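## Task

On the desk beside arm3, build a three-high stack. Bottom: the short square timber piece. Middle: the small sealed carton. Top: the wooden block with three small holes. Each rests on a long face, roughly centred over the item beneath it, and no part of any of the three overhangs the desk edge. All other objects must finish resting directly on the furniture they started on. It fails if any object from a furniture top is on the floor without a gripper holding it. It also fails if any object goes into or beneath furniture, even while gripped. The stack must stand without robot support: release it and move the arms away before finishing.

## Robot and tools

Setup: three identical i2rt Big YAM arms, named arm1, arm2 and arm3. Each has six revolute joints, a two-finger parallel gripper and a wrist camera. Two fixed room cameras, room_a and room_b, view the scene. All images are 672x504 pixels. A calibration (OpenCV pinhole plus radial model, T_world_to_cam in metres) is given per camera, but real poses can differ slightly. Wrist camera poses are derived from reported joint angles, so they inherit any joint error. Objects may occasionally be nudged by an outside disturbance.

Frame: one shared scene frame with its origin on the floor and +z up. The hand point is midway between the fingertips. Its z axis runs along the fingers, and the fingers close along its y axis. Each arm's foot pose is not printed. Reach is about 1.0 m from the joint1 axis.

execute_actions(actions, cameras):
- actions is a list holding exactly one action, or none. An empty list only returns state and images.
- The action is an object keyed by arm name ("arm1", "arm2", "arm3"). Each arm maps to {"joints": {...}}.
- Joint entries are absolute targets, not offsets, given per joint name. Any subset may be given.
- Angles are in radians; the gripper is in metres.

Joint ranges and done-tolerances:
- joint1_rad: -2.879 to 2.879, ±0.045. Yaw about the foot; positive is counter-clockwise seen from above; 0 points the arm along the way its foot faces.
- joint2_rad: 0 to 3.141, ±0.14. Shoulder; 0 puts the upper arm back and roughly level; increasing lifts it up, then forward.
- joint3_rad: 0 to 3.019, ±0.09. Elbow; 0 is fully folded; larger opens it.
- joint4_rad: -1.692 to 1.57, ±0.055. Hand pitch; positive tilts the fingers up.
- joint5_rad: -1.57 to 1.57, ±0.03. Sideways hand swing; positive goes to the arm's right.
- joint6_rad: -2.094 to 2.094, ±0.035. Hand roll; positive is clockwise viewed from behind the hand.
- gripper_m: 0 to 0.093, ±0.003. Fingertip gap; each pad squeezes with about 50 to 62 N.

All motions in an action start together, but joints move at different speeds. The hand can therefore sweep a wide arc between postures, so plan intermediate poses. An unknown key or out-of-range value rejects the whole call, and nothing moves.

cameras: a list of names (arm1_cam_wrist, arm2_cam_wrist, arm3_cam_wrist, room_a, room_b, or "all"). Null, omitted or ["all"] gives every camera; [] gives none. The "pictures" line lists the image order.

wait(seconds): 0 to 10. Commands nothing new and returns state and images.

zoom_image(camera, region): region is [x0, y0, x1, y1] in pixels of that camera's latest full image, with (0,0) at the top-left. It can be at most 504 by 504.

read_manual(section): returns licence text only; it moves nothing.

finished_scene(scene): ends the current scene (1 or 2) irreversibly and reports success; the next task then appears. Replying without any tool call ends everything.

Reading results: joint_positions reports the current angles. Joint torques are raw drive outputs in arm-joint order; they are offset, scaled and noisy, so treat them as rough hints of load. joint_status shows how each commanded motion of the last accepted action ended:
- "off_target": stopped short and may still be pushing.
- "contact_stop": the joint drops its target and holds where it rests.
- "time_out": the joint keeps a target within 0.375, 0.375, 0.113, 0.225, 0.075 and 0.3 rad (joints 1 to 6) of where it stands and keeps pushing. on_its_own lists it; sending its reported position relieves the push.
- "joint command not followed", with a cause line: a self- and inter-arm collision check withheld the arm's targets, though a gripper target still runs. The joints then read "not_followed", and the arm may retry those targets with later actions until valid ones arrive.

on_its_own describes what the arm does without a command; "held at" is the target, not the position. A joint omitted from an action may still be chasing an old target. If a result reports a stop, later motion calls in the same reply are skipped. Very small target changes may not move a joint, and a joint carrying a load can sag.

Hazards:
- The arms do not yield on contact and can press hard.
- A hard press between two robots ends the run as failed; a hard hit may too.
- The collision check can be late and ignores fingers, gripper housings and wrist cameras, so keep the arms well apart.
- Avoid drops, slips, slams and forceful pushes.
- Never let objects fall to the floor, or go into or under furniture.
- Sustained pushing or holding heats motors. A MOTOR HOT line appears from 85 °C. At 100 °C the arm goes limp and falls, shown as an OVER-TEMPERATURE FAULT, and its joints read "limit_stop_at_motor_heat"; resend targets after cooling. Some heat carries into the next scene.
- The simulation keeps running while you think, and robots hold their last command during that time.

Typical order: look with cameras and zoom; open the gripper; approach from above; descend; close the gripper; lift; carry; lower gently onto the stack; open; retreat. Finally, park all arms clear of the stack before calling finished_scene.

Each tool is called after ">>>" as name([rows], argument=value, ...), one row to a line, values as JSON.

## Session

>>> execute_actions(actions=[])

Scene clock: 0.00 s.
Joint torques (N m, as the arm reports them, + toward a larger angle): no reading
Motor temperatures (°C, as the motors report them): arm1=[24 25 30 25 26 26] | arm2=[25 25 31 26 24 27] | arm3=[26 29 31 27 24 23]
arm1.joint_positions: joint1_rad=-0.180 joint2_rad=+0.332 joint3_rad=+1.529 joint4_rad=-1.199 joint5_rad=+0.133 joint6_rad=-0.508 gripper_m=+0.095
arm1.joint_status: not commanded
arm1.hand: x=+1.0304 y=-0.3762 z=+1.4177 quat_wxyz=(-0.205, -0.489, -0.503, +0.682) (m; scene frame)
arm2.joint_positions: joint1_rad=-0.476 joint2_rad=+0.393 joint3_rad=+1.442 joint4_rad=-1.514 joint5_rad=-0.143 joint6_rad=-0.619 gripper_m=+0.094
arm2.joint_status: not commanded
arm2.hand: x=+0.0093 y=-0.0646 z=+1.4291 quat_wxyz=(-0.519, +0.545, -0.654, -0.079) (m; scene frame)
arm3.joint_positions: joint1_rad=+0.555 joint2_rad=+0.281 joint3_rad=+1.568 joint4_rad=-1.248 joint5_rad=-0.256 joint6_rad=-0.387 gripper_m=+0.094
arm3.joint_status: not commanded
arm3.hand: x=-0.9657 y=+0.4556 z=+1.5006 quat_wxyz=(-0.466, -0.312, -0.619, +0.550) (m; scene frame)
pictures: arm1_cam_wrist, arm2_cam_wrist, arm3_cam_wrist, room_a, room_b
camera_calibration (this result's frames):
arm1_cam_wrist: T_world_to_cam=[[-0.779193, 0.400952, 0.481763, 0.271845], [-0.0964412, 0.682779, -0.724232, 1.38909], [-0.61932, -0.610778, -0.493349, 1.23124], [0, 0, 0, 1]] pos_world=[1.10831, -0.305429, 1.48249]
arm2_cam_wrist: T_world_to_cam=[[0.787777, -0.394377, 0.473153, -0.71266], [-0.228941, -0.900595, -0.369479, 0.481081], [0.571834, 0.182743, -0.799757, 1.27329], [0, 0, 0, 1]] pos_world=[-0.0565545, -0.080483, 1.53327]
arm3_cam_wrist: T_world_to_cam=[[-0.891033, -0.196076, 0.409407, -1.38539], [-0.452154, 0.463251, -0.762204, 0.50063], [-0.0402086, -0.864264, -0.501429, 1.22881], [0, 0, 0, 1]] pos_world=[-0.958654, 0.558454, 1.56493]
Images, in order (width x height): arm1_cam_wrist 672x504, arm2_cam_wrist 672x504, arm3_cam_wrist 672x504, room_a 672x504, room_b 672x504.

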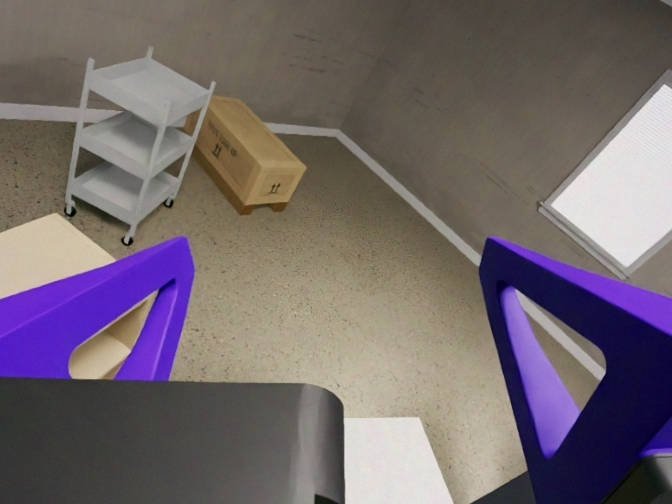

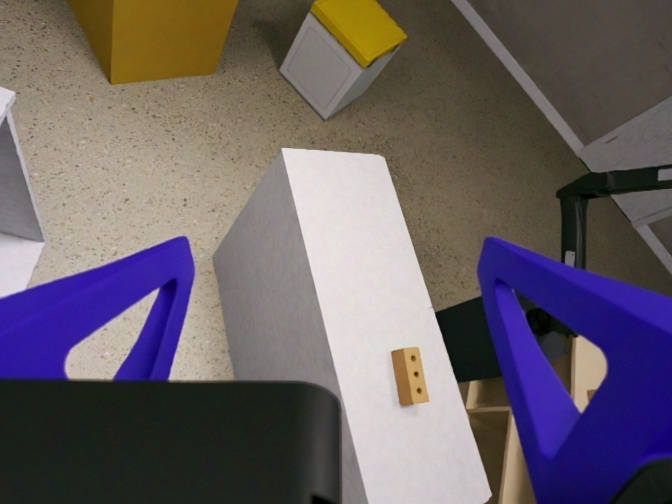

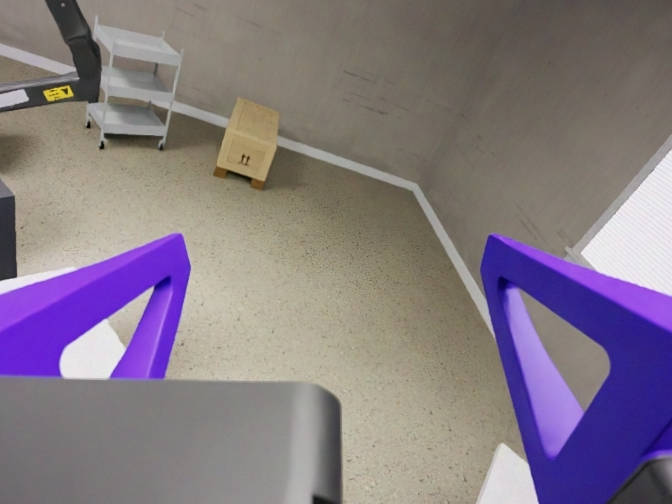

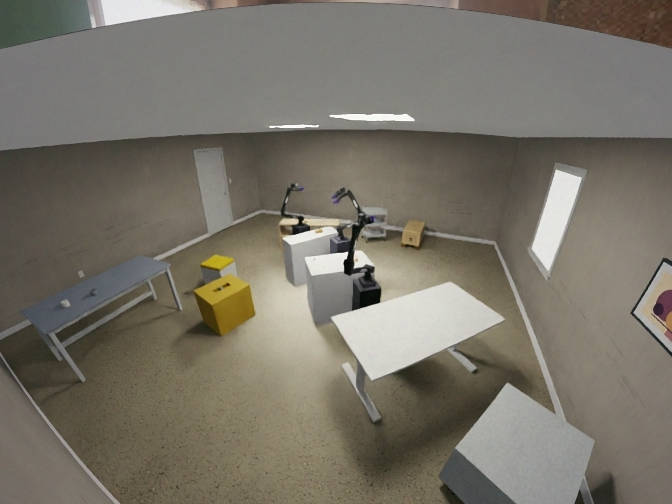

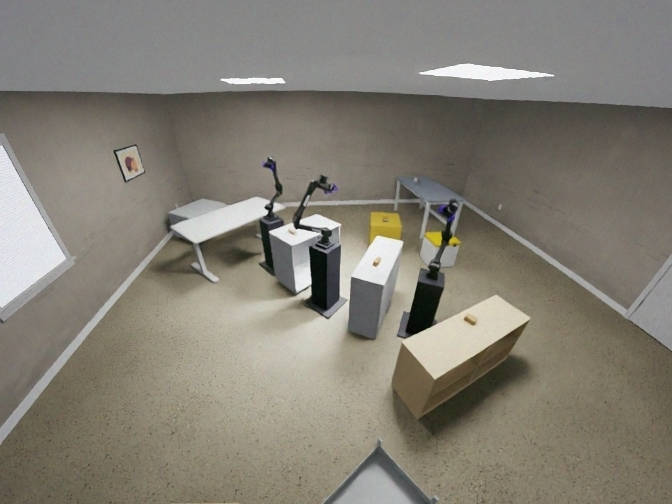

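>>> execute_actions([
  {"arm1":{"joints":{"joint1_rad":0.7,"joint2_rad":1.2,"joint3_rad":1.4,"joint4_rad":-1.2,"joint5_rad":0,"joint6_rad":0}},"arm2":{"joints":{"joint1_rad":-1.1,"joint2_rad":1.2,"joint3_rad":1.4,"joint4_rad":-1.2,"joint5_rad":0,"joint6_rad":0}},"arm3":{"joints":{"joint1_rad":1.6,"joint2_rad":1.2,"joint3_rad":1.4,"joint4_rad":-1.2,"joint5_rad":0,"joint6_rad":0}}},
], cameras=["arm1_cam_wrist","arm2_cam_wrist","arm3_cam_wrist"])

>>> execute_actions([
  {"arm1":{"joints":{"joint2_rad":1.6,"joint3_rad":1.6}},"arm2":{"joints":{"joint2_rad":1.6,"joint3_rad":1.6}},"arm3":{"joints":{"joint2_rad":1.6,"joint3_rad":1.6}}},
], cameras=["arm1_cam_wrist","arm2_cam_wrist","arm3_cam_wrist"])

Scene clock: 11.33 s.
Joint torques (N m, as the arm reports them, + toward a larger angle): arm1=[-0.9  -9.22 10.13  0.91 -0.06  0.  ] | arm2=[ 0.21 -7.83  8.94  1.48  0.14  0.01] | arm3=[-0.79 -7.58 11.17  1.95  0.03  0.05]
Motor temperatures (°C, as the motors report them): arm1=[24 25 31 25 26 26] | arm2=[25 25 32 26 24 27] | arm3=[26 29 31 27 24 23]
arm1.joint_positions: joint1_rad=+0.701 joint2_rad=+1.206 joint3_rad=+1.381 joint4_rad=-1.199 joint5_rad=+0.002 joint6_rad=-0.011 gripper_m=+0.095
arm1.joint_status: all done
arm1.hand: x=+1.3044 y=-0.7141 z=+1.1118 quat_wxyz=(-0.233, -0.470, -0.839, +0.144) (m; scene frame)
arm2.joint_positions: joint1_rad=-1.102 joint2_rad=+1.207 joint3_rad=+1.400 joint4_rad=-1.209 joint5_rad=-0.002 joint6_rad=-0.010 gripper_m=+0.094
arm2.joint_status: all done
arm2.hand: x=+0.3951 y=-0.1245 z=+1.2400 quat_wxyz=(-0.271, +0.033, -0.962, -0.007) (m; scene frame)
arm3.joint_positions: joint1_rad=+1.600 joint2_rad=+1.205 joint3_rad=+1.386 joint4_rad=-1.210 joint5_rad=+0.000 joint6_rad=-0.011 gripper_m=+0.094
arm3.joint_status: all done
arm3.hand: x=-0.6229 y=+0.2441 z=+1.1902 quat_wxyz=(-0.256, -0.255, -0.929, +0.075) (m; scene frame)
pictures: arm1_cam_wrist, arm2_cam_wrist, arm3_cam_wrist
camera_calibration (this result's frames):
arm1_cam_wrist: T_world_to_cam=[[-0.855591, -0.517564, 0.00954221, 0.736895], [-0.516399, 0.854657, 0.0538007, 1.23028], [-0.0360006, 0.0411038, -0.998506, 1.30988], [0, 0, 0, 1]] pos_world=[1.31295, -0.723921, 1.2347]
arm2_cam_wrist: T_world_to_cam=[[0.0699215, -0.99742, 0.0162628, -0.175593], [-0.99576, -0.0688098, 0.0610454, 0.318284], [-0.0597689, -0.0204623, -0.998002, 1.38245], [0, 0, 0, 1]] pos_world=[0.41184, -0.124951, 1.36311]
arm3_cam_wrist: T_world_to_cam=[[-0.495997, -0.868056, 0.0215747, -0.122668], [-0.864269, 0.495927, 0.0842328, -0.755057], [-0.0838183, 0.0231329, -0.996213, 1.24922], [0, 0, 0, 1]] pos_world=[-0.608707, 0.239072, 1.31074]
Images, in order (width x height): arm1_cam_wrist 672x504, arm2_cam_wrist 672x504, arm3_cam_wrist 672x504.

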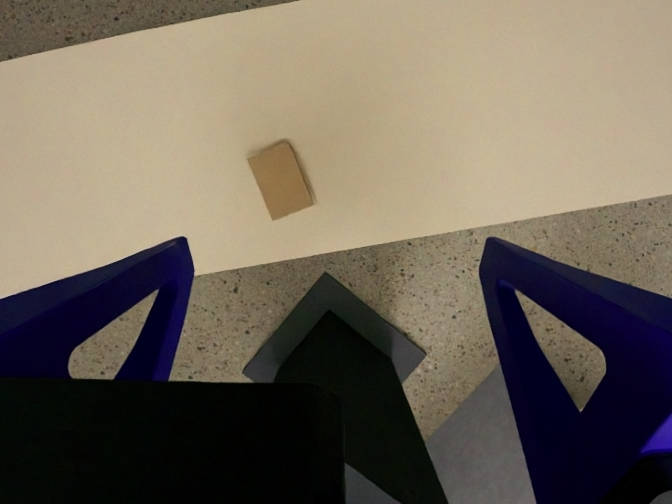

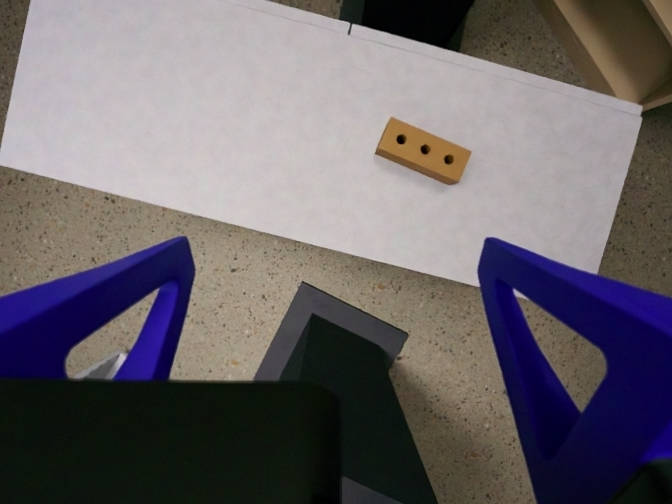

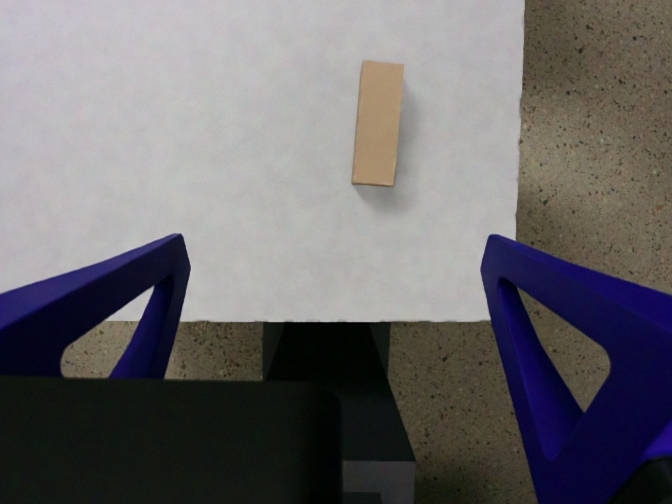

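Scene clock: 12.73 s.
Joint torques (N m, as the arm reports them, + toward a larger angle): arm1=[ -1.04 -15.15   9.65   0.69  -0.05   0.  ] | arm2=[ -0.09 -12.85  11.2    0.99   0.15   0.02] | arm3=[ -1.04 -13.52  13.37   1.42   0.02   0.1 ]
Motor temperatures (°C, as the motors report them): arm1=[24 25 32 25 26 26] | arm2=[25 26 33 26 24 27] | arm3=[26 29 32 27 24 23]
arm1.joint_positions: joint1_rad=+0.701 joint2_rad=+1.602 joint3_rad=+1.578 joint4_rad=-1.200 joint5_rad=+0.002 joint6_rad=-0.011 gripper_m=+0.095
arm1.joint_status: all done
arm1.hand: x=+1.3610 y=-0.8125 z=+1.0144 quat_wxyz=(-0.149, -0.482, -0.858, +0.095) (m; scene frame)
arm2.joint_positions: joint1_rad=-1.102 joint2_rad=+1.605 joint3_rad=+1.569 joint4_rad=-1.205 joint5_rad=-0.002 joint6_rad=-0.009 gripper_m=+0.094
arm2.joint_status: all done
arm2.hand: x=+0.5034 y=-0.1182 z=+1.1269 quat_wxyz=(-0.161, +0.033, -0.986, -0.005) (m; scene frame)
arm3.joint_positions: joint1_rad=+1.600 joint2_rad=+1.623 joint3_rad=+1.557 joint4_rad=-1.208 joint5_rad=+0.000 joint6_rad=-0.011 gripper_m=+0.094
arm3.joint_status: all done
arm3.hand: x=-0.5291 y=+0.1866 z=+1.0681 quat_wxyz=(-0.141, -0.261, -0.954, +0.042) (m; scene frame)
pictures: arm1_cam_wrist, arm2_cam_wrist, arm3_cam_wrist
camera_calibration (this result's frames):
arm1_cam_wrist: T_world_to_cam=[[-0.856134, -0.516697, 0.00768639, 0.738707], [-0.49852, 0.82975, 0.250982, 1.10421], [-0.136059, 0.211042, -0.967961, 1.46194], [0, 0, 0, 1]] pos_world=[1.38181, -0.843063, 1.13228]
arm2_cam_wrist: T_world_to_cam=[[0.0728038, -0.99726, 0.0131236, -0.172964], [-0.957057, -0.0661545, 0.282251, 0.165022], [-0.28061, -0.0331089, -0.959251, 1.34218], [0, 0, 0, 1]] pos_world=[0.547157, -0.117135, 1.24318]
arm3_cam_wrist: T_world_to_cam=[[-0.492867, -0.869986, 0.0143351, -0.113684], [-0.820962, 0.470426, 0.323606, -0.863222], [-0.288277, 0.147726, -0.946083, 0.951799], [0, 0, 0, 1]] pos_world=[-0.490322, 0.166573, 1.18145]
Images, in order (width x height): arm1_cam_wrist 672x504, arm2_cam_wrist 672x504, arm3_cam_wrist 672x504.

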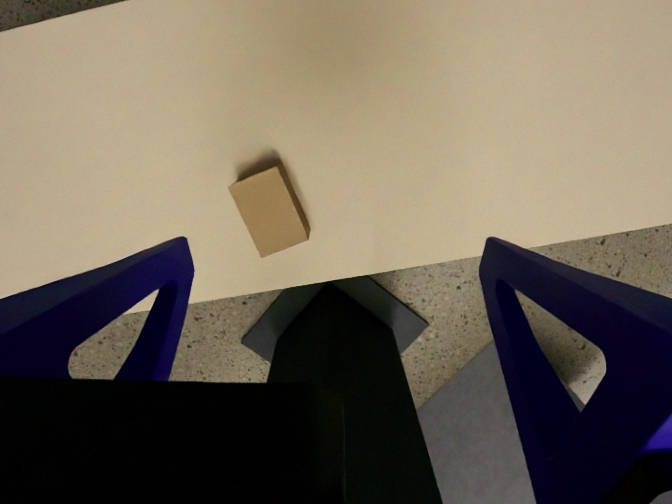

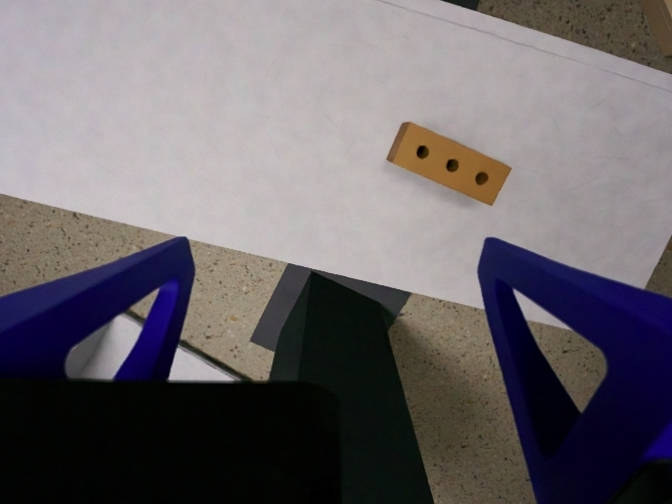

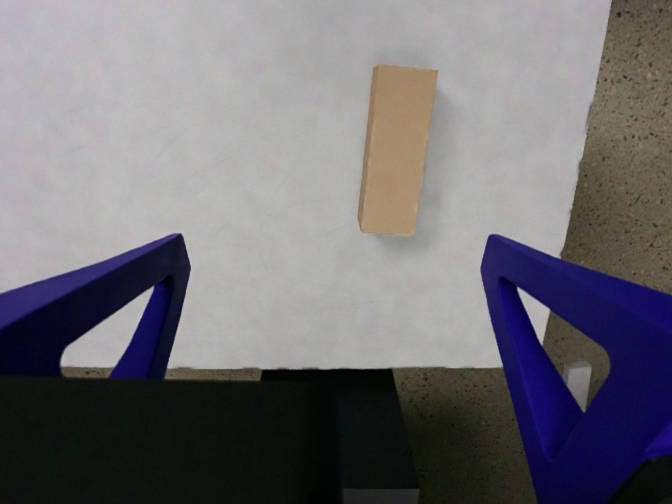

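>>> execute_actions([
  {"arm1":{"joints":{"joint1_rad":0.835,"joint2_rad":1.935,"joint3_rad":1.385,"joint4_rad":-1.0,"joint6_rad":-0.25}},"arm2":{"joints":{"joint1_rad":-1.33,"joint2_rad":2.01,"joint3_rad":1.6,"joint4_rad":-1.12,"joint6_rad":-1.41}},"arm3":{"joints":{"joint1_rad":1.506,"joint2_rad":1.91,"joint3_rad":1.65,"joint4_rad":-1.235,"joint6_rad":-0.04}}},
], cameras=["arm1_cam_wrist","arm2_cam_wrist","arm3_cam_wrist"])

Scene clock: 40.47 s.
Joint torques (N m, as the arm reports them, + toward a larger angle): arm1=[ -1.71 -16.87   8.53   0.36  -0.05  -0.3 ] | arm2=[ -0.49 -16.68   8.83   0.45  -0.03  -0.17] | arm3=[ -0.21 -17.63  11.36   0.37   0.03  -0.13]
Motor temperatures (°C, as the motors report them): arm1=[24 26 35 25 26 26] | arm2=[25 27 37 26 24 27] | arm3=[26 30 36 27 24 23]
arm1.joint_positions: joint1_rad=+0.847 joint2_rad=+1.930 joint3_rad=+1.353 joint4_rad=-1.007 joint5_rad=+0.001 joint6_rad=-0.239 gripper_m=+0.095
arm1.joint_status: all done
arm1.hand: x=+1.4071 y=-0.7445 z=+0.7535 quat_wxyz=(+0.007, -0.320, -0.947, +0.005) (m; scene frame)
arm2.joint_positions: joint1_rad=-1.328 joint2_rad=+2.011 joint3_rad=+1.582 joint4_rad=-1.125 joint5_rad=+0.001 joint6_rad=-1.401 gripper_m=+0.094
arm2.joint_status: all done
arm2.hand: x=+0.5268 y=-0.2507 z=+0.9061 quat_wxyz=(-0.003, +0.578, -0.816, +0.005) (m; scene frame)
arm3.joint_positions: joint1_rad=+1.498 joint2_rad=+1.939 joint3_rad=+1.621 joint4_rad=-1.226 joint5_rad=+0.000 joint6_rad=-0.028 gripper_m=+0.094
arm3.joint_status: all done
arm3.hand: x=-0.5395 y=+0.1216 z=+0.9175 quat_wxyz=(-0.012, -0.305, -0.952, +0.006) (m; scene frame)
pictures: arm1_cam_wrist, arm2_cam_wrist, arm3_cam_wrist
camera_calibration (this result's frames):
arm1_cam_wrist: T_world_to_cam=[[-0.611077, -0.791564, 0.00332237, 0.269135], [-0.643371, 0.499111, 0.580484, 0.84567], [-0.461148, 0.352583, -0.814265, 1.64833], [0, 0, 0, 1]] pos_world=[1.46866, -0.790218, 0.850384]
arm2_cam_wrist: T_world_to_cam=[[0.946226, -0.32286, 0.020437, -0.601588], [-0.275617, -0.771469, 0.573473, -0.558759], [-0.169385, -0.548268, -0.818969, 0.817667], [0, 0, 0, 1]] pos_world=[0.553735, -0.176992, 1.00237]
arm3_cam_wrist: T_world_to_cam=[[-0.563813, -0.825883, 0.00576857, -0.20895], [-0.679966, 0.46814, 0.564351, -0.937021], [-0.468788, 0.314266, -0.825515, 0.587715], [0, 0, 0, 1]] pos_world=[-0.479437, 0.0813902, 1.01518]
Images, in order (width x height): arm1_cam_wrist 672x504, arm2_cam_wrist 672x504, arm3_cam_wrist 672x504.

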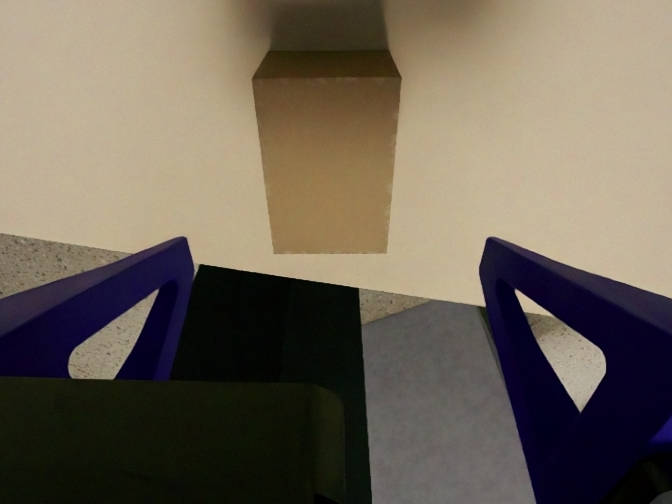

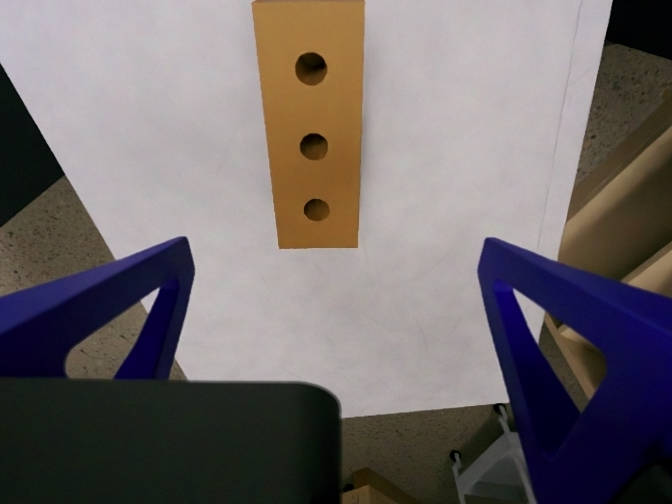

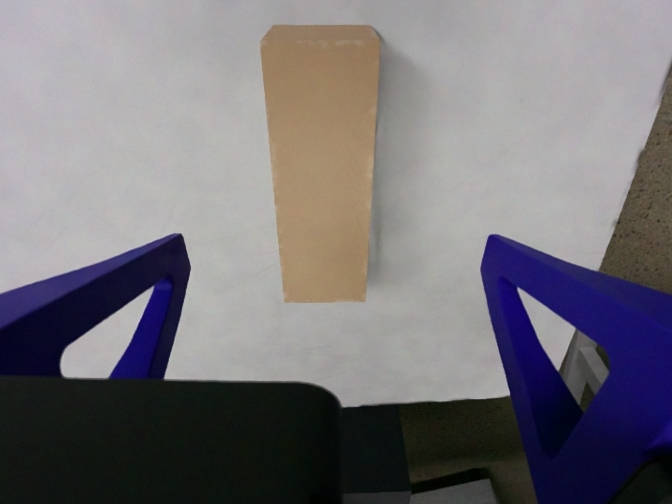

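>>> execute_actions([
  {"arm1":{"joints":{"joint2_rad":2.097,"joint3_rad":1.33,"joint4_rad":-0.775}},"arm2":{"joints":{"joint1_rad":-1.312,"joint2_rad":2.152,"joint3_rad":1.498,"joint4_rad":-0.89}},"arm3":{"joints":{"joint1_rad":1.515,"joint2_rad":2.01,"joint3_rad":1.498,"joint4_rad":-1.01}}},
], cameras=["arm1_cam_wrist","arm2_cam_wrist","arm3_cam_wrist"])

Scene clock: 64.63 s.
Joint torques (N m, as the arm reports them, + toward a larger angle): arm1=[ -1.69 -18.93   6.28   0.43  -0.05  -0.3 ] | arm2=[  0.26 -17.41   6.41   0.6   -0.05  -0.16] | arm3=[ -0.16 -15.77   8.52   1.18   0.03  -0.13]
Motor temperatures (°C, as the motors report them): arm1=[24 27 34 25 26 26] | arm2=[25 28 36 26 24 27] | arm3=[26 31 35 27 24 23]
arm1.joint_positions: joint1_rad=+0.847 joint2_rad=+2.105 joint3_rad=+1.316 joint4_rad=-0.783 joint5_rad=+0.001 joint6_rad=-0.239 gripper_m=+0.095
arm1.joint_status: all done
arm1.hand: x=+1.4103 y=-0.7509 z=+0.6517 quat_wxyz=(+0.002, -0.320, -0.947, +0.008) (m; scene frame)
arm2.joint_positions: joint1_rad=-1.318 joint2_rad=+2.156 joint3_rad=+1.498 joint4_rad=-0.901 joint5_rad=+0.001 joint6_rad=-1.401 gripper_m=+0.094
arm2.joint_status: all done
arm2.hand: x=+0.5238 y=-0.2442 z=+0.7958 quat_wxyz=(-0.001, +0.583, -0.813, +0.003) (m; scene frame)
arm3.joint_positions: joint1_rad=+1.505 joint2_rad=+2.019 joint3_rad=+1.490 joint4_rad=-1.022 joint5_rad=+0.000 joint6_rad=-0.029 gripper_m=+0.094
arm3.joint_status: all done
arm3.hand: x=-0.5441 y=+0.1303 z=+0.8276 quat_wxyz=(-0.009, -0.302, -0.953, +0.005) (m; scene frame)
pictures: arm1_cam_wrist, arm2_cam_wrist, arm3_cam_wrist
camera_calibration (this result's frames):
arm1_cam_wrist: T_world_to_cam=[[-0.610977, -0.791626, 0.00596935, 0.264478], [-0.647601, 0.504126, 0.571376, 0.925682], [-0.455325, 0.345231, -0.820667, 1.5596], [0, 0, 0, 1]] pos_world=[1.47119, -0.795716, 0.749422]
arm2_cam_wrist: T_world_to_cam=[[0.949826, -0.312394, 0.0155185, -0.589801], [-0.264255, -0.774939, 0.574142, -0.498645], [-0.167333, -0.549435, -0.818609, 0.728775], [0, 0, 0, 1]] pos_world=[0.550386, -0.170255, 0.892027]
arm3_cam_wrist: T_world_to_cam=[[-0.557167, -0.830383, 0.00546075, -0.199377], [-0.680901, 0.460613, 0.569394, -0.897148], [-0.47533, 0.31353, -0.822046, 0.502272], [0, 0, 0, 1]] pos_world=[-0.48321, 0.0902019, 0.92481]
Images, in order (width x height): arm1_cam_wrist 672x504, arm2_cam_wrist 672x504, arm3_cam_wrist 672x504.

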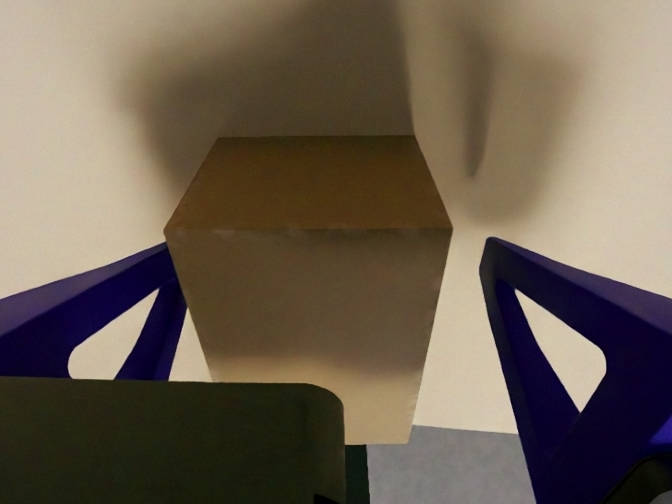

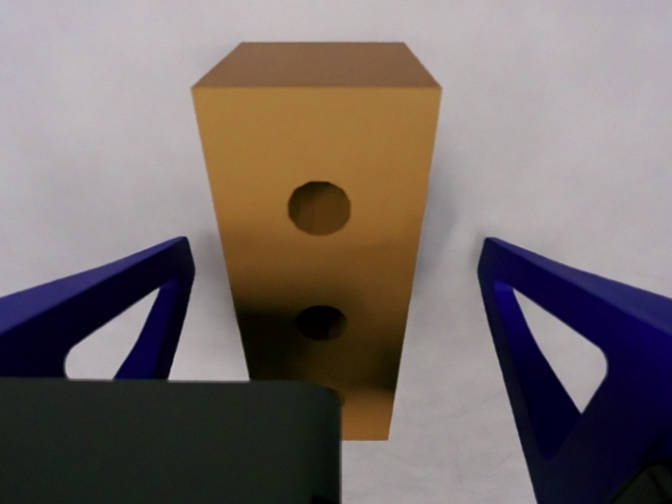

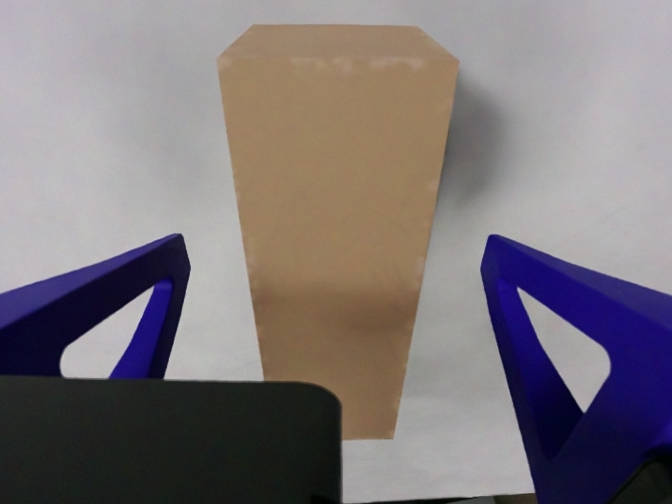

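>>> execute_actions([
  {"arm1":{"joints":{"gripper_m":0.045}},"arm2":{"joints":{"gripper_m":0.03}},"arm3":{"joints":{"joint3_rad":1.455}}},
], cameras=[])

>>> execute_actions([
  {"arm1":{"joints":{"joint2_rad":1.85,"joint3_rad":1.4,"joint4_rad":-1.05}},"arm2":{"joints":{"joint2_rad":1.9,"joint3_rad":1.6,"joint4_rad":-1.22}},"arm3":{"joints":{"gripper_m":0.03}}},
], cameras=[])

>>> execute_actions([
  {"arm1":{"joints":{"joint2_rad":1.7,"joint3_rad":1.6,"joint4_rad":-1.42}},"arm3":{"joints":{"joint2_rad":1.8,"joint3_rad":1.6,"joint4_rad":-1.3}}},
], cameras=["arm1_cam_wrist","arm2_cam_wrist","arm3_cam_wrist"])

Scene clock: 81.70 s.
Joint torques (N m, as the arm reports them, + toward a larger angle): arm1=[ -1.69 -18.82   6.3    0.44  -0.02  -0.29] | arm2=[  0.48 -17.3    6.48   0.6   -0.03  -0.14] | arm3=[ -0.09 -15.25   7.62   1.13   0.03  -0.13]
Motor temperatures (°C, as the motors report them): arm1=[24 27 33 25 26 26] | arm2=[25 28 34 26 24 27] | arm3=[26 31 34 27 24 23]
arm1.joint_positions: joint1_rad=+0.846 joint2_rad=+2.105 joint3_rad=+1.316 joint4_rad=-0.783 joint5_rad=+0.001 joint6_rad=-0.239 gripper_m=+0.060
arm1.joint_status: gripper_m off_target (ended at +0.060, target +0.045)
arm1.hand: x=+1.4103 y=-0.7510 z=+0.6517 quat_wxyz=(+0.002, -0.320, -0.947, +0.008) (m; scene frame)
arm2.joint_positions: joint1_rad=-1.318 joint2_rad=+2.156 joint3_rad=+1.498 joint4_rad=-0.900 joint5_rad=+0.000 joint6_rad=-1.402 gripper_m=+0.044
arm2.joint_status: gripper_m off_target (ended at +0.044, target +0.030)
arm2.hand: x=+0.5241 y=-0.2442 z=+0.7958 quat_wxyz=(-0.002, +0.583, -0.812, +0.003) (m; scene frame)
arm3.joint_positions: joint1_rad=+1.505 joint2_rad=+2.019 joint3_rad=+1.456 joint4_rad=-1.020 joint5_rad=+0.000 joint6_rad=-0.029 gripper_m=+0.094
arm3.joint_status: all done
arm3.hand: x=-0.5561 y=+0.1392 z=+0.8163 quat_wxyz=(+0.007, -0.302, -0.953, -0.001) (m; scene frame)
pictures: none
No camera images: the call's "cameras" was empty. Leave "cameras" out to get every camera's image.

Scene clock: 83.03 s.
Joint torques (N m, as the arm reports them, + toward a larger angle): arm1=[ -1.65 -15.83   8.16   0.02  -0.03  -0.29] | arm2=[  0.2  -14.4    9.57  -0.12  -0.02  -0.15] | arm3=[ -0.14 -15.67   7.52   1.05   0.03  -0.12]
Motor temperatures (°C, as the motors report them): arm1=[24 27 33 25 26 26] | arm2=[25 28 35 26 24 27] | arm3=[26 31 34 27 24 23]
arm1.joint_positions: joint1_rad=+0.846 joint2_rad=+1.840 joint3_rad=+1.384 joint4_rad=-1.043 joint5_rad=+0.001 joint6_rad=-0.239 gripper_m=+0.060
arm1.joint_status: all done
arm1.hand: x=+1.4159 y=-0.7542 z=+0.8109 quat_wxyz=(-0.029, -0.320, -0.947, +0.028) (m; scene frame)
arm2.joint_positions: joint1_rad=-1.318 joint2_rad=+1.890 joint3_rad=+1.575 joint4_rad=-1.210 joint5_rad=+0.000 joint6_rad=-1.402 gripper_m=+0.044
arm2.joint_status: all done
arm2.hand: x=+0.5120 y=-0.2420 z=+0.9716 quat_wxyz=(-0.014, +0.583, -0.812, +0.015) (m; scene frame)
arm3.joint_positions: joint1_rad=+1.505 joint2_rad=+2.019 joint3_rad=+1.456 joint4_rad=-1.020 joint5_rad=+0.000 joint6_rad=-0.029 gripper_m=+0.045
arm3.joint_status: gripper_m off_target (ended at +0.045, target +0.030)
arm3.hand: x=-0.5561 y=+0.1392 z=+0.8163 quat_wxyz=(+0.007, -0.301, -0.953, +0.000) (m; scene frame)
pictures: none
No camera images: the call's "cameras" was empty. Leave "cameras" out to get every camera's image.

Scene clock: 84.30 s.
Joint torques (N m, as the arm reports them, + toward a larger angle): arm1=[ -1.68 -14.8    8.88  -0.03  -0.03  -0.29] | arm2=[  0.31 -14.78   9.76  -0.07  -0.03  -0.14] | arm3=[ -0.1  -13.74  11.96   0.39   0.02  -0.12]
Motor temperatures (°C, as the motors report them): arm1=[24 27 34 25 26 26] | arm2=[25 28 35 26 24 27] | arm3=[26 31 34 27 24 23]
arm1.joint_positions: joint1_rad=+0.846 joint2_rad=+1.692 joint3_rad=+1.583 joint4_rad=-1.412 joint5_rad=+0.001 joint6_rad=-0.239 gripper_m=+0.060
arm1.joint_status: all done
arm1.hand: x=+1.4033 y=-0.7351 z=+0.9577 quat_wxyz=(-0.020, -0.320, -0.947, +0.022) (m; scene frame)
arm2.joint_positions: joint1_rad=-1.318 joint2_rad=+1.890 joint3_rad=+1.575 joint4_rad=-1.210 joint5_rad=+0.000 joint6_rad=-1.402 gripper_m=+0.044
arm2.joint_status: not commanded
arm2.hand: x=+0.5120 y=-0.2420 z=+0.9716 quat_wxyz=(-0.014, +0.583, -0.812, +0.015) (m; scene frame)
arm3.joint_positions: joint1_rad=+1.505 joint2_rad=+1.793 joint3_rad=+1.564 joint4_rad=-1.290 joint5_rad=+0.000 joint6_rad=-0.029 gripper_m=+0.045
arm3.joint_status: all done
arm3.hand: x=-0.5642 y=+0.1459 z=+0.9763 quat_wxyz=(-0.024, -0.301, -0.953, +0.010) (m; scene frame)
pictures: arm1_cam_wrist, arm2_cam_wrist, arm3_cam_wrist
camera_calibration (this result's frames):
arm1_cam_wrist: T_world_to_cam=[[-0.610434, -0.791881, 0.0171861, 0.259156], [-0.666336, 0.525145, 0.529357, 0.820326], [-0.428213, 0.311686, -0.848225, 1.76581], [0, 0, 0, 1]] pos_world=[1.46095, -0.775948, 1.05911]
arm2_cam_wrist: T_world_to_cam=[[0.948963, -0.311447, 0.0497069, -0.613219], [-0.283243, -0.77227, 0.568658, -0.585255], [-0.13872, -0.553714, -0.821071, 0.858578], [0, 0, 0, 1]] pos_world=[0.535254, -0.167553, 1.06824]
arm3_cam_wrist: T_world_to_cam=[[-0.556941, -0.830518, 0.0074626, -0.200307], [-0.695097, 0.471009, 0.54313, -0.986527], [-0.454594, 0.297304, -0.839615, 0.641264], [0, 0, 0, 1]] pos_world=[-0.505776, 0.107654, 1.07572]
Images, in order (width x height): arm1_cam_wrist 672x504, arm2_cam_wrist 672x504, arm3_cam_wrist 672x504.

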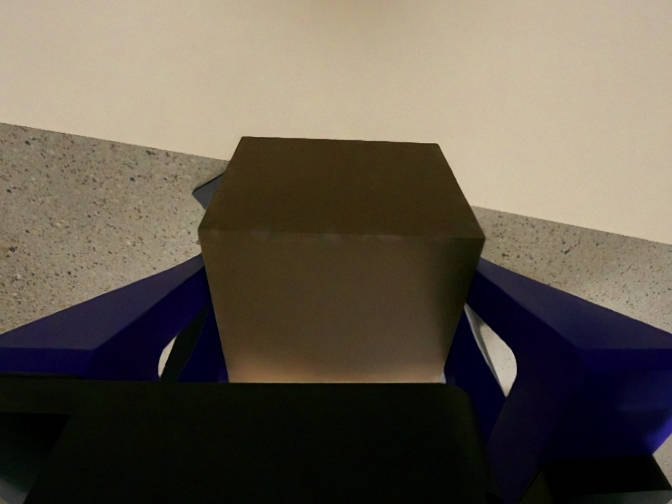

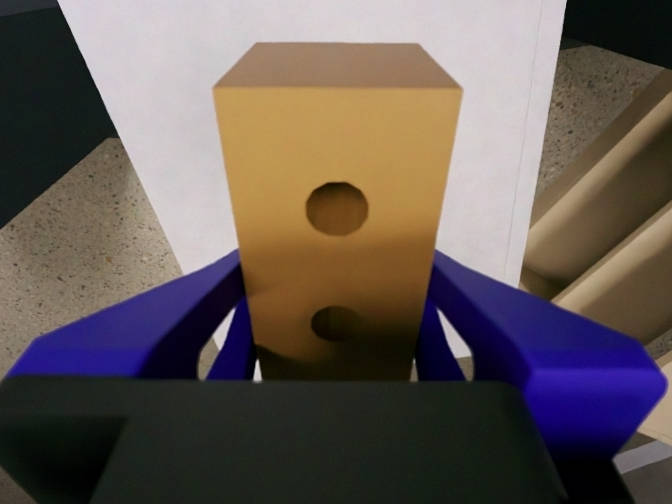

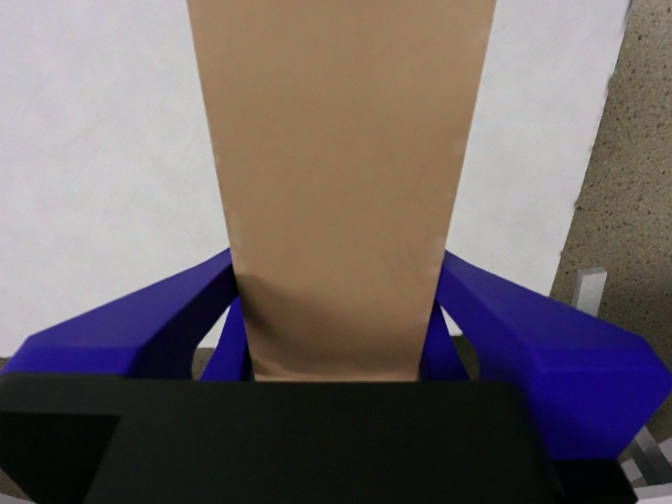

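>>> execute_actions([
  {"arm1":{"joints":{"joint1_rad":-1.785}},"arm2":{"joints":{"joint1_rad":1.085}},"arm3":{"joints":{"joint1_rad":-0.8,"joint3_rad":1.75,"joint6_rad":0}}},
])

Scene clock: 98.20 s.
Joint torques (N m, as the arm reports them, + toward a larger angle): arm1=[ -0.24 -16.13   8.95  -0.06  -0.06  -0.28] | arm2=[ -0.17 -14.79   9.7   -0.08   0.08  -0.14] | arm3=[ -0.24 -14.8   13.59   0.77  -0.04   0.08]
Motor temperatures (°C, as the motors report them): arm1=[24 27 35 25 26 26] | arm2=[25 28 36 26 24 27] | arm3=[26 31 36 27 24 23]
arm1.joint_positions: joint1_rad=-1.793 joint2_rad=+1.703 joint3_rad=+1.583 joint4_rad=-1.412 joint5_rad=+0.001 joint6_rad=-0.241 gripper_m=+0.059
arm1.joint_status: all done
arm1.hand: x=+0.5844 y=-0.1245 z=+0.9496 quat_wxyz=(-0.001, -0.997, +0.074, +0.022) (m; scene frame)
arm2.joint_positions: joint1_rad=+1.089 joint2_rad=+1.894 joint3_rad=+1.575 joint4_rad=-1.210 joint5_rad=-0.003 joint6_rad=-1.402 gripper_m=+0.044
arm2.joint_status: all done
arm2.hand: x=-0.4245 y=+0.3000 z=+0.9742 quat_wxyz=(-0.019, +0.967, +0.252, -0.013) (m; scene frame)
arm3.joint_positions: joint1_rad=-0.809 joint2_rad=+1.806 joint3_rad=+1.701 joint4_rad=-1.294 joint5_rad=+0.002 joint6_rad=-0.009 gripper_m=+0.045
arm3.joint_status: all done
arm3.hand: x=-1.5974 y=+0.3699 z=+1.0268 quat_wxyz=(-0.007, -0.991, -0.097, +0.087) (m; scene frame)
pictures: arm1_cam_wrist, arm2_cam_wrist, arm3_cam_wrist, room_a, room_b
camera_calibration (this result's frames):
arm1_cam_wrist: T_world_to_cam=[[0.152362, 0.988193, -0.0161057, 0.0504049], [0.835451, -0.120072, 0.536287, -1.00629], [0.528021, -0.0951655, -0.843882, 0.604386], [0, 0, 0, 1]] pos_world=[0.513896, -0.11312, 1.0505]
arm2_cam_wrist: T_world_to_cam=[[-0.494845, 0.867393, 0.0525227, -0.525161], [0.733584, 0.384579, 0.560315, -0.340709], [0.465814, 0.315799, -0.826613, 1.0321], [0, 0, 0, 1]] pos_world=[-0.4907, 0.260615, 1.07163]
arm3_cam_wrist: T_world_to_cam=[[-0.213997, 0.976805, 0.00758908, -0.710913], [0.880322, 0.189481, 0.434891, 0.894188], [0.423365, 0.0997464, -0.900451, 1.68536], [0, 0, 0, 1]] pos_world=[-1.65283, 0.356883, 1.13411]
Images, in order (width x height): arm1_cam_wrist 672x504, arm2_cam_wrist 672x504, arm3_cam_wrist 672x504, room_a 672x504, room_b 672x504.

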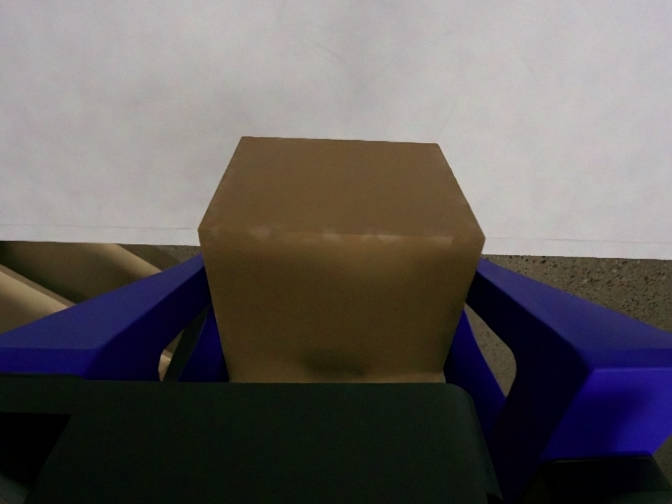

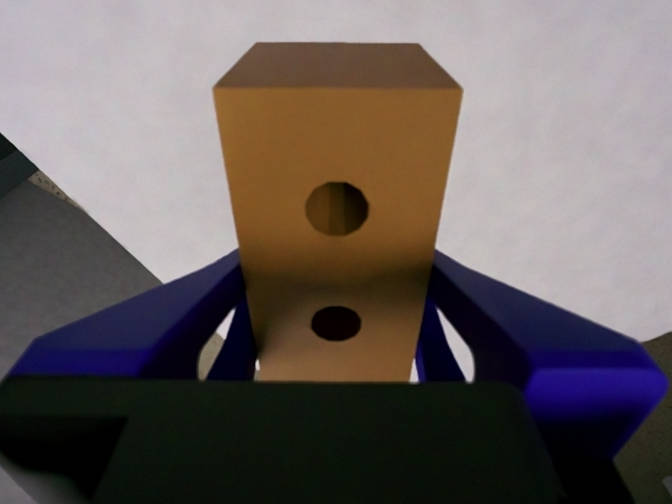

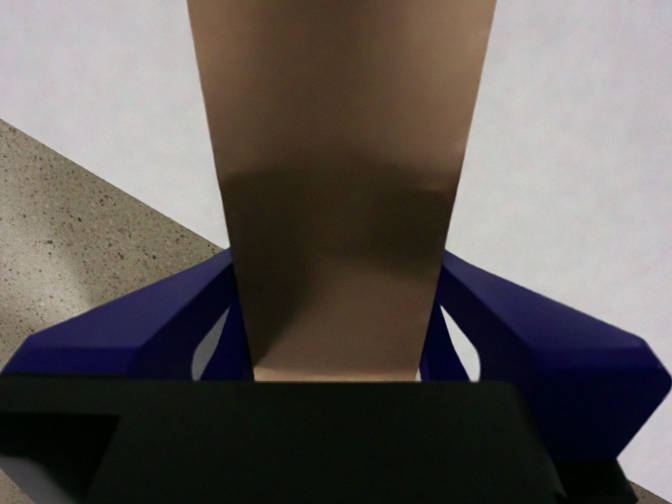

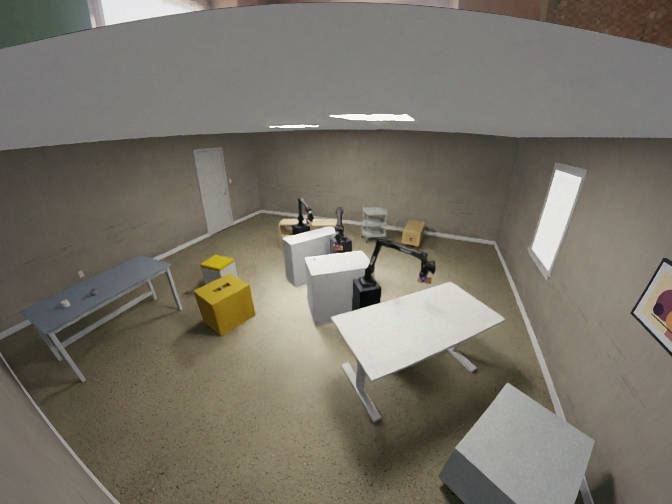

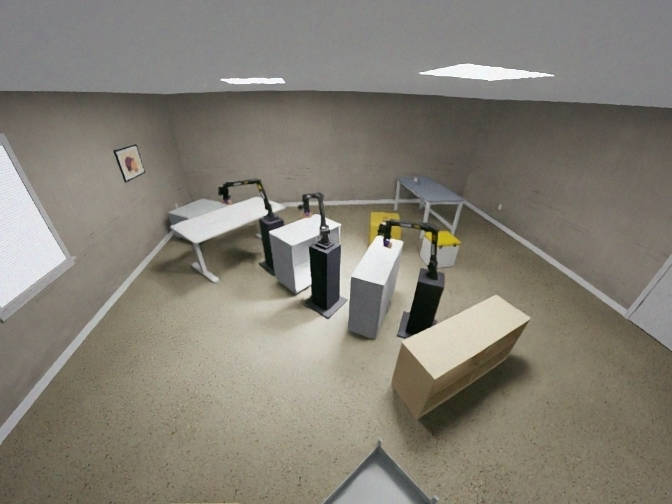

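>>> execute_actions([
  {"arm1":{"joints":{"joint2_rad":1.895,"joint3_rad":1.558,"joint4_rad":-1.2}},"arm2":{"joints":{"joint2_rad":2.09,"joint3_rad":1.59,"joint4_rad":-1.03}},"arm3":{"joints":{"joint2_rad":2.08,"joint3_rad":1.7,"joint4_rad":-1.12}}},
], cameras=["arm1_cam_wrist","arm2_cam_wrist","arm3_cam_wrist","room_a"])

>>> zoom_image(camera="room_a", region=[380, 250, 480, 320])

Scene clock: 116.77 s.
Joint torques (N m, as the arm reports them, + toward a larger angle): arm1=[  0.08 -19.24   8.78   0.35  -0.06  -0.27] | arm2=[ -0.47 -18.58   8.1    0.59   0.1   -0.14] | arm3=[ -0.06 -19.77  10.25   1.01  -0.05   0.08]
Motor temperatures (°C, as the motors report them): arm1=[24 27 35 25 26 26] | arm2=[25 28 37 26 24 27] | arm3=[26 31 37 27 24 23]
arm1.joint_positions: joint1_rad=-1.793 joint2_rad=+1.908 joint3_rad=+1.534 joint4_rad=-1.207 joint5_rad=+0.001 joint6_rad=-0.241 gripper_m=+0.059
arm1.joint_status: all done
arm1.hand: x=+0.5494 y=-0.1124 z=+0.8242 quat_wxyz=(-0.008, -0.997, +0.074, -0.001) (m; scene frame)
arm2.joint_positions: joint1_rad=+1.089 joint2_rad=+2.111 joint3_rad=+1.575 joint4_rad=-1.040 joint5_rad=-0.003 joint6_rad=-1.402 gripper_m=+0.044
arm2.joint_status: all done
arm2.hand: x=-0.4391 y=+0.3173 z=+0.8506 quat_wxyz=(+0.003, +0.968, +0.252, -0.003) (m; scene frame)
arm3.joint_positions: joint1_rad=-0.809 joint2_rad=+2.120 joint3_rad=+1.675 joint4_rad=-1.130 joint5_rad=+0.002 joint6_rad=-0.009 gripper_m=+0.045
arm3.joint_status: all done
arm3.hand: x=-1.6206 y=+0.3653 z=+0.8335 quat_wxyz=(+0.001, -0.995, -0.097, -0.001) (m; scene frame)
pictures: arm1_cam_wrist, arm2_cam_wrist, arm3_cam_wrist, room_a
camera_calibration (this result's frames):
arm1_cam_wrist: T_world_to_cam=[[0.152564, 0.987916, -0.0273177, 0.0508126], [0.810822, -0.109315, 0.574993, -0.925502], [0.565059, -0.109873, -0.817702, 0.474631], [0, 0, 0, 1]] pos_world=[0.474471, -0.0992211, 0.921652]
arm2_cam_wrist: T_world_to_cam=[[-0.495905, 0.868364, 0.0047215, -0.500969], [0.716337, 0.406, 0.567472, -0.287818], [0.490855, 0.284795, -0.823379, 0.949392], [0, 0, 0, 1]] pos_world=[-0.508273, 0.281496, 0.947403]
arm3_cam_wrist: T_world_to_cam=[[-0.215091, 0.976592, 0.00215549, -0.707048], [0.791411, 0.173011, 0.58629, 0.735229], [0.572193, 0.127811, -0.810099, 1.6772], [0, 0, 0, 1]] pos_world=[-1.69363, 0.348929, 0.929165]
Images, in order (width x height): arm1_cam_wrist 672x504, arm2_cam_wrist 672x504, arm3_cam_wrist 672x504, room_a 672x504.

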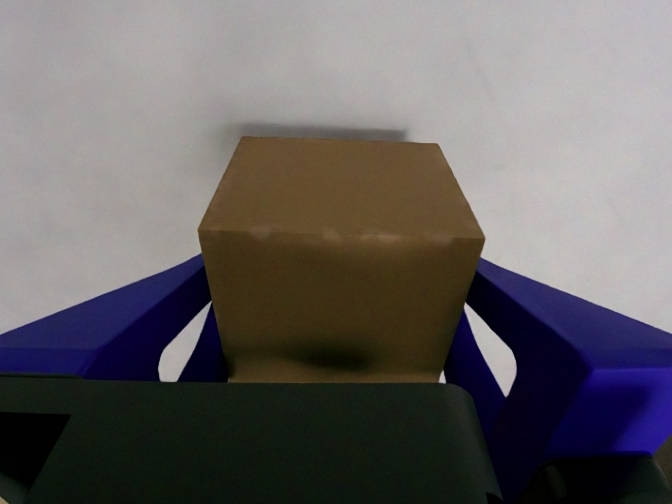

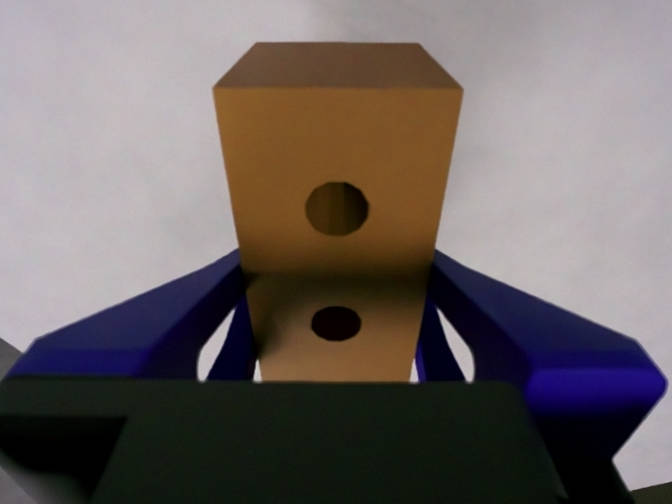

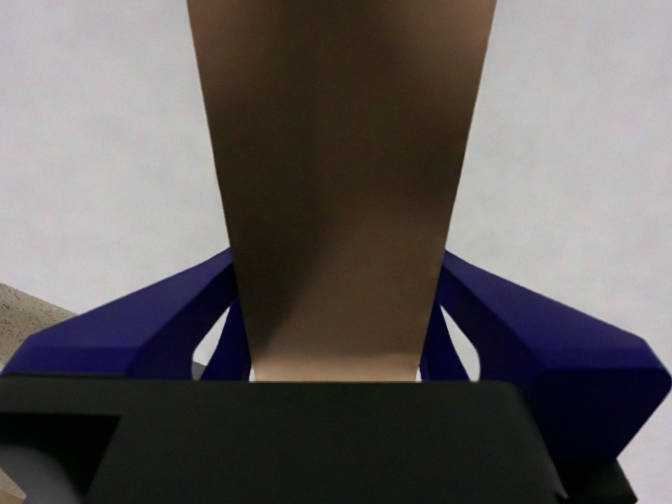

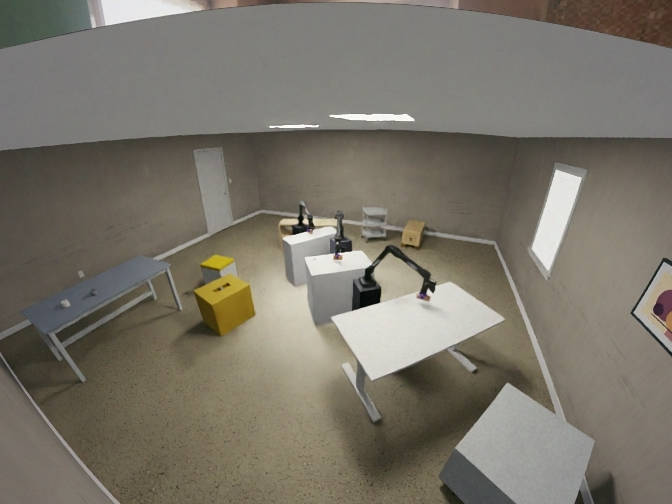

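Region (380, 250, 480, 320) of room_a's 672x504 image, scaled by 5.040, with more detail than that image has; it fills the top 353 rows of this view, and the rest is white.

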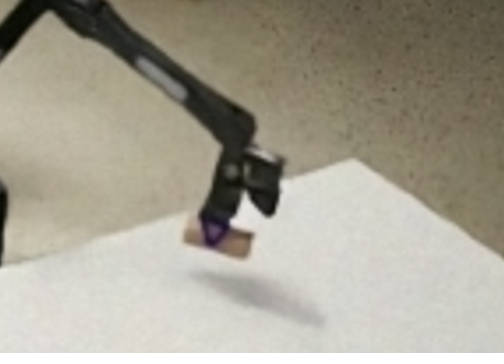

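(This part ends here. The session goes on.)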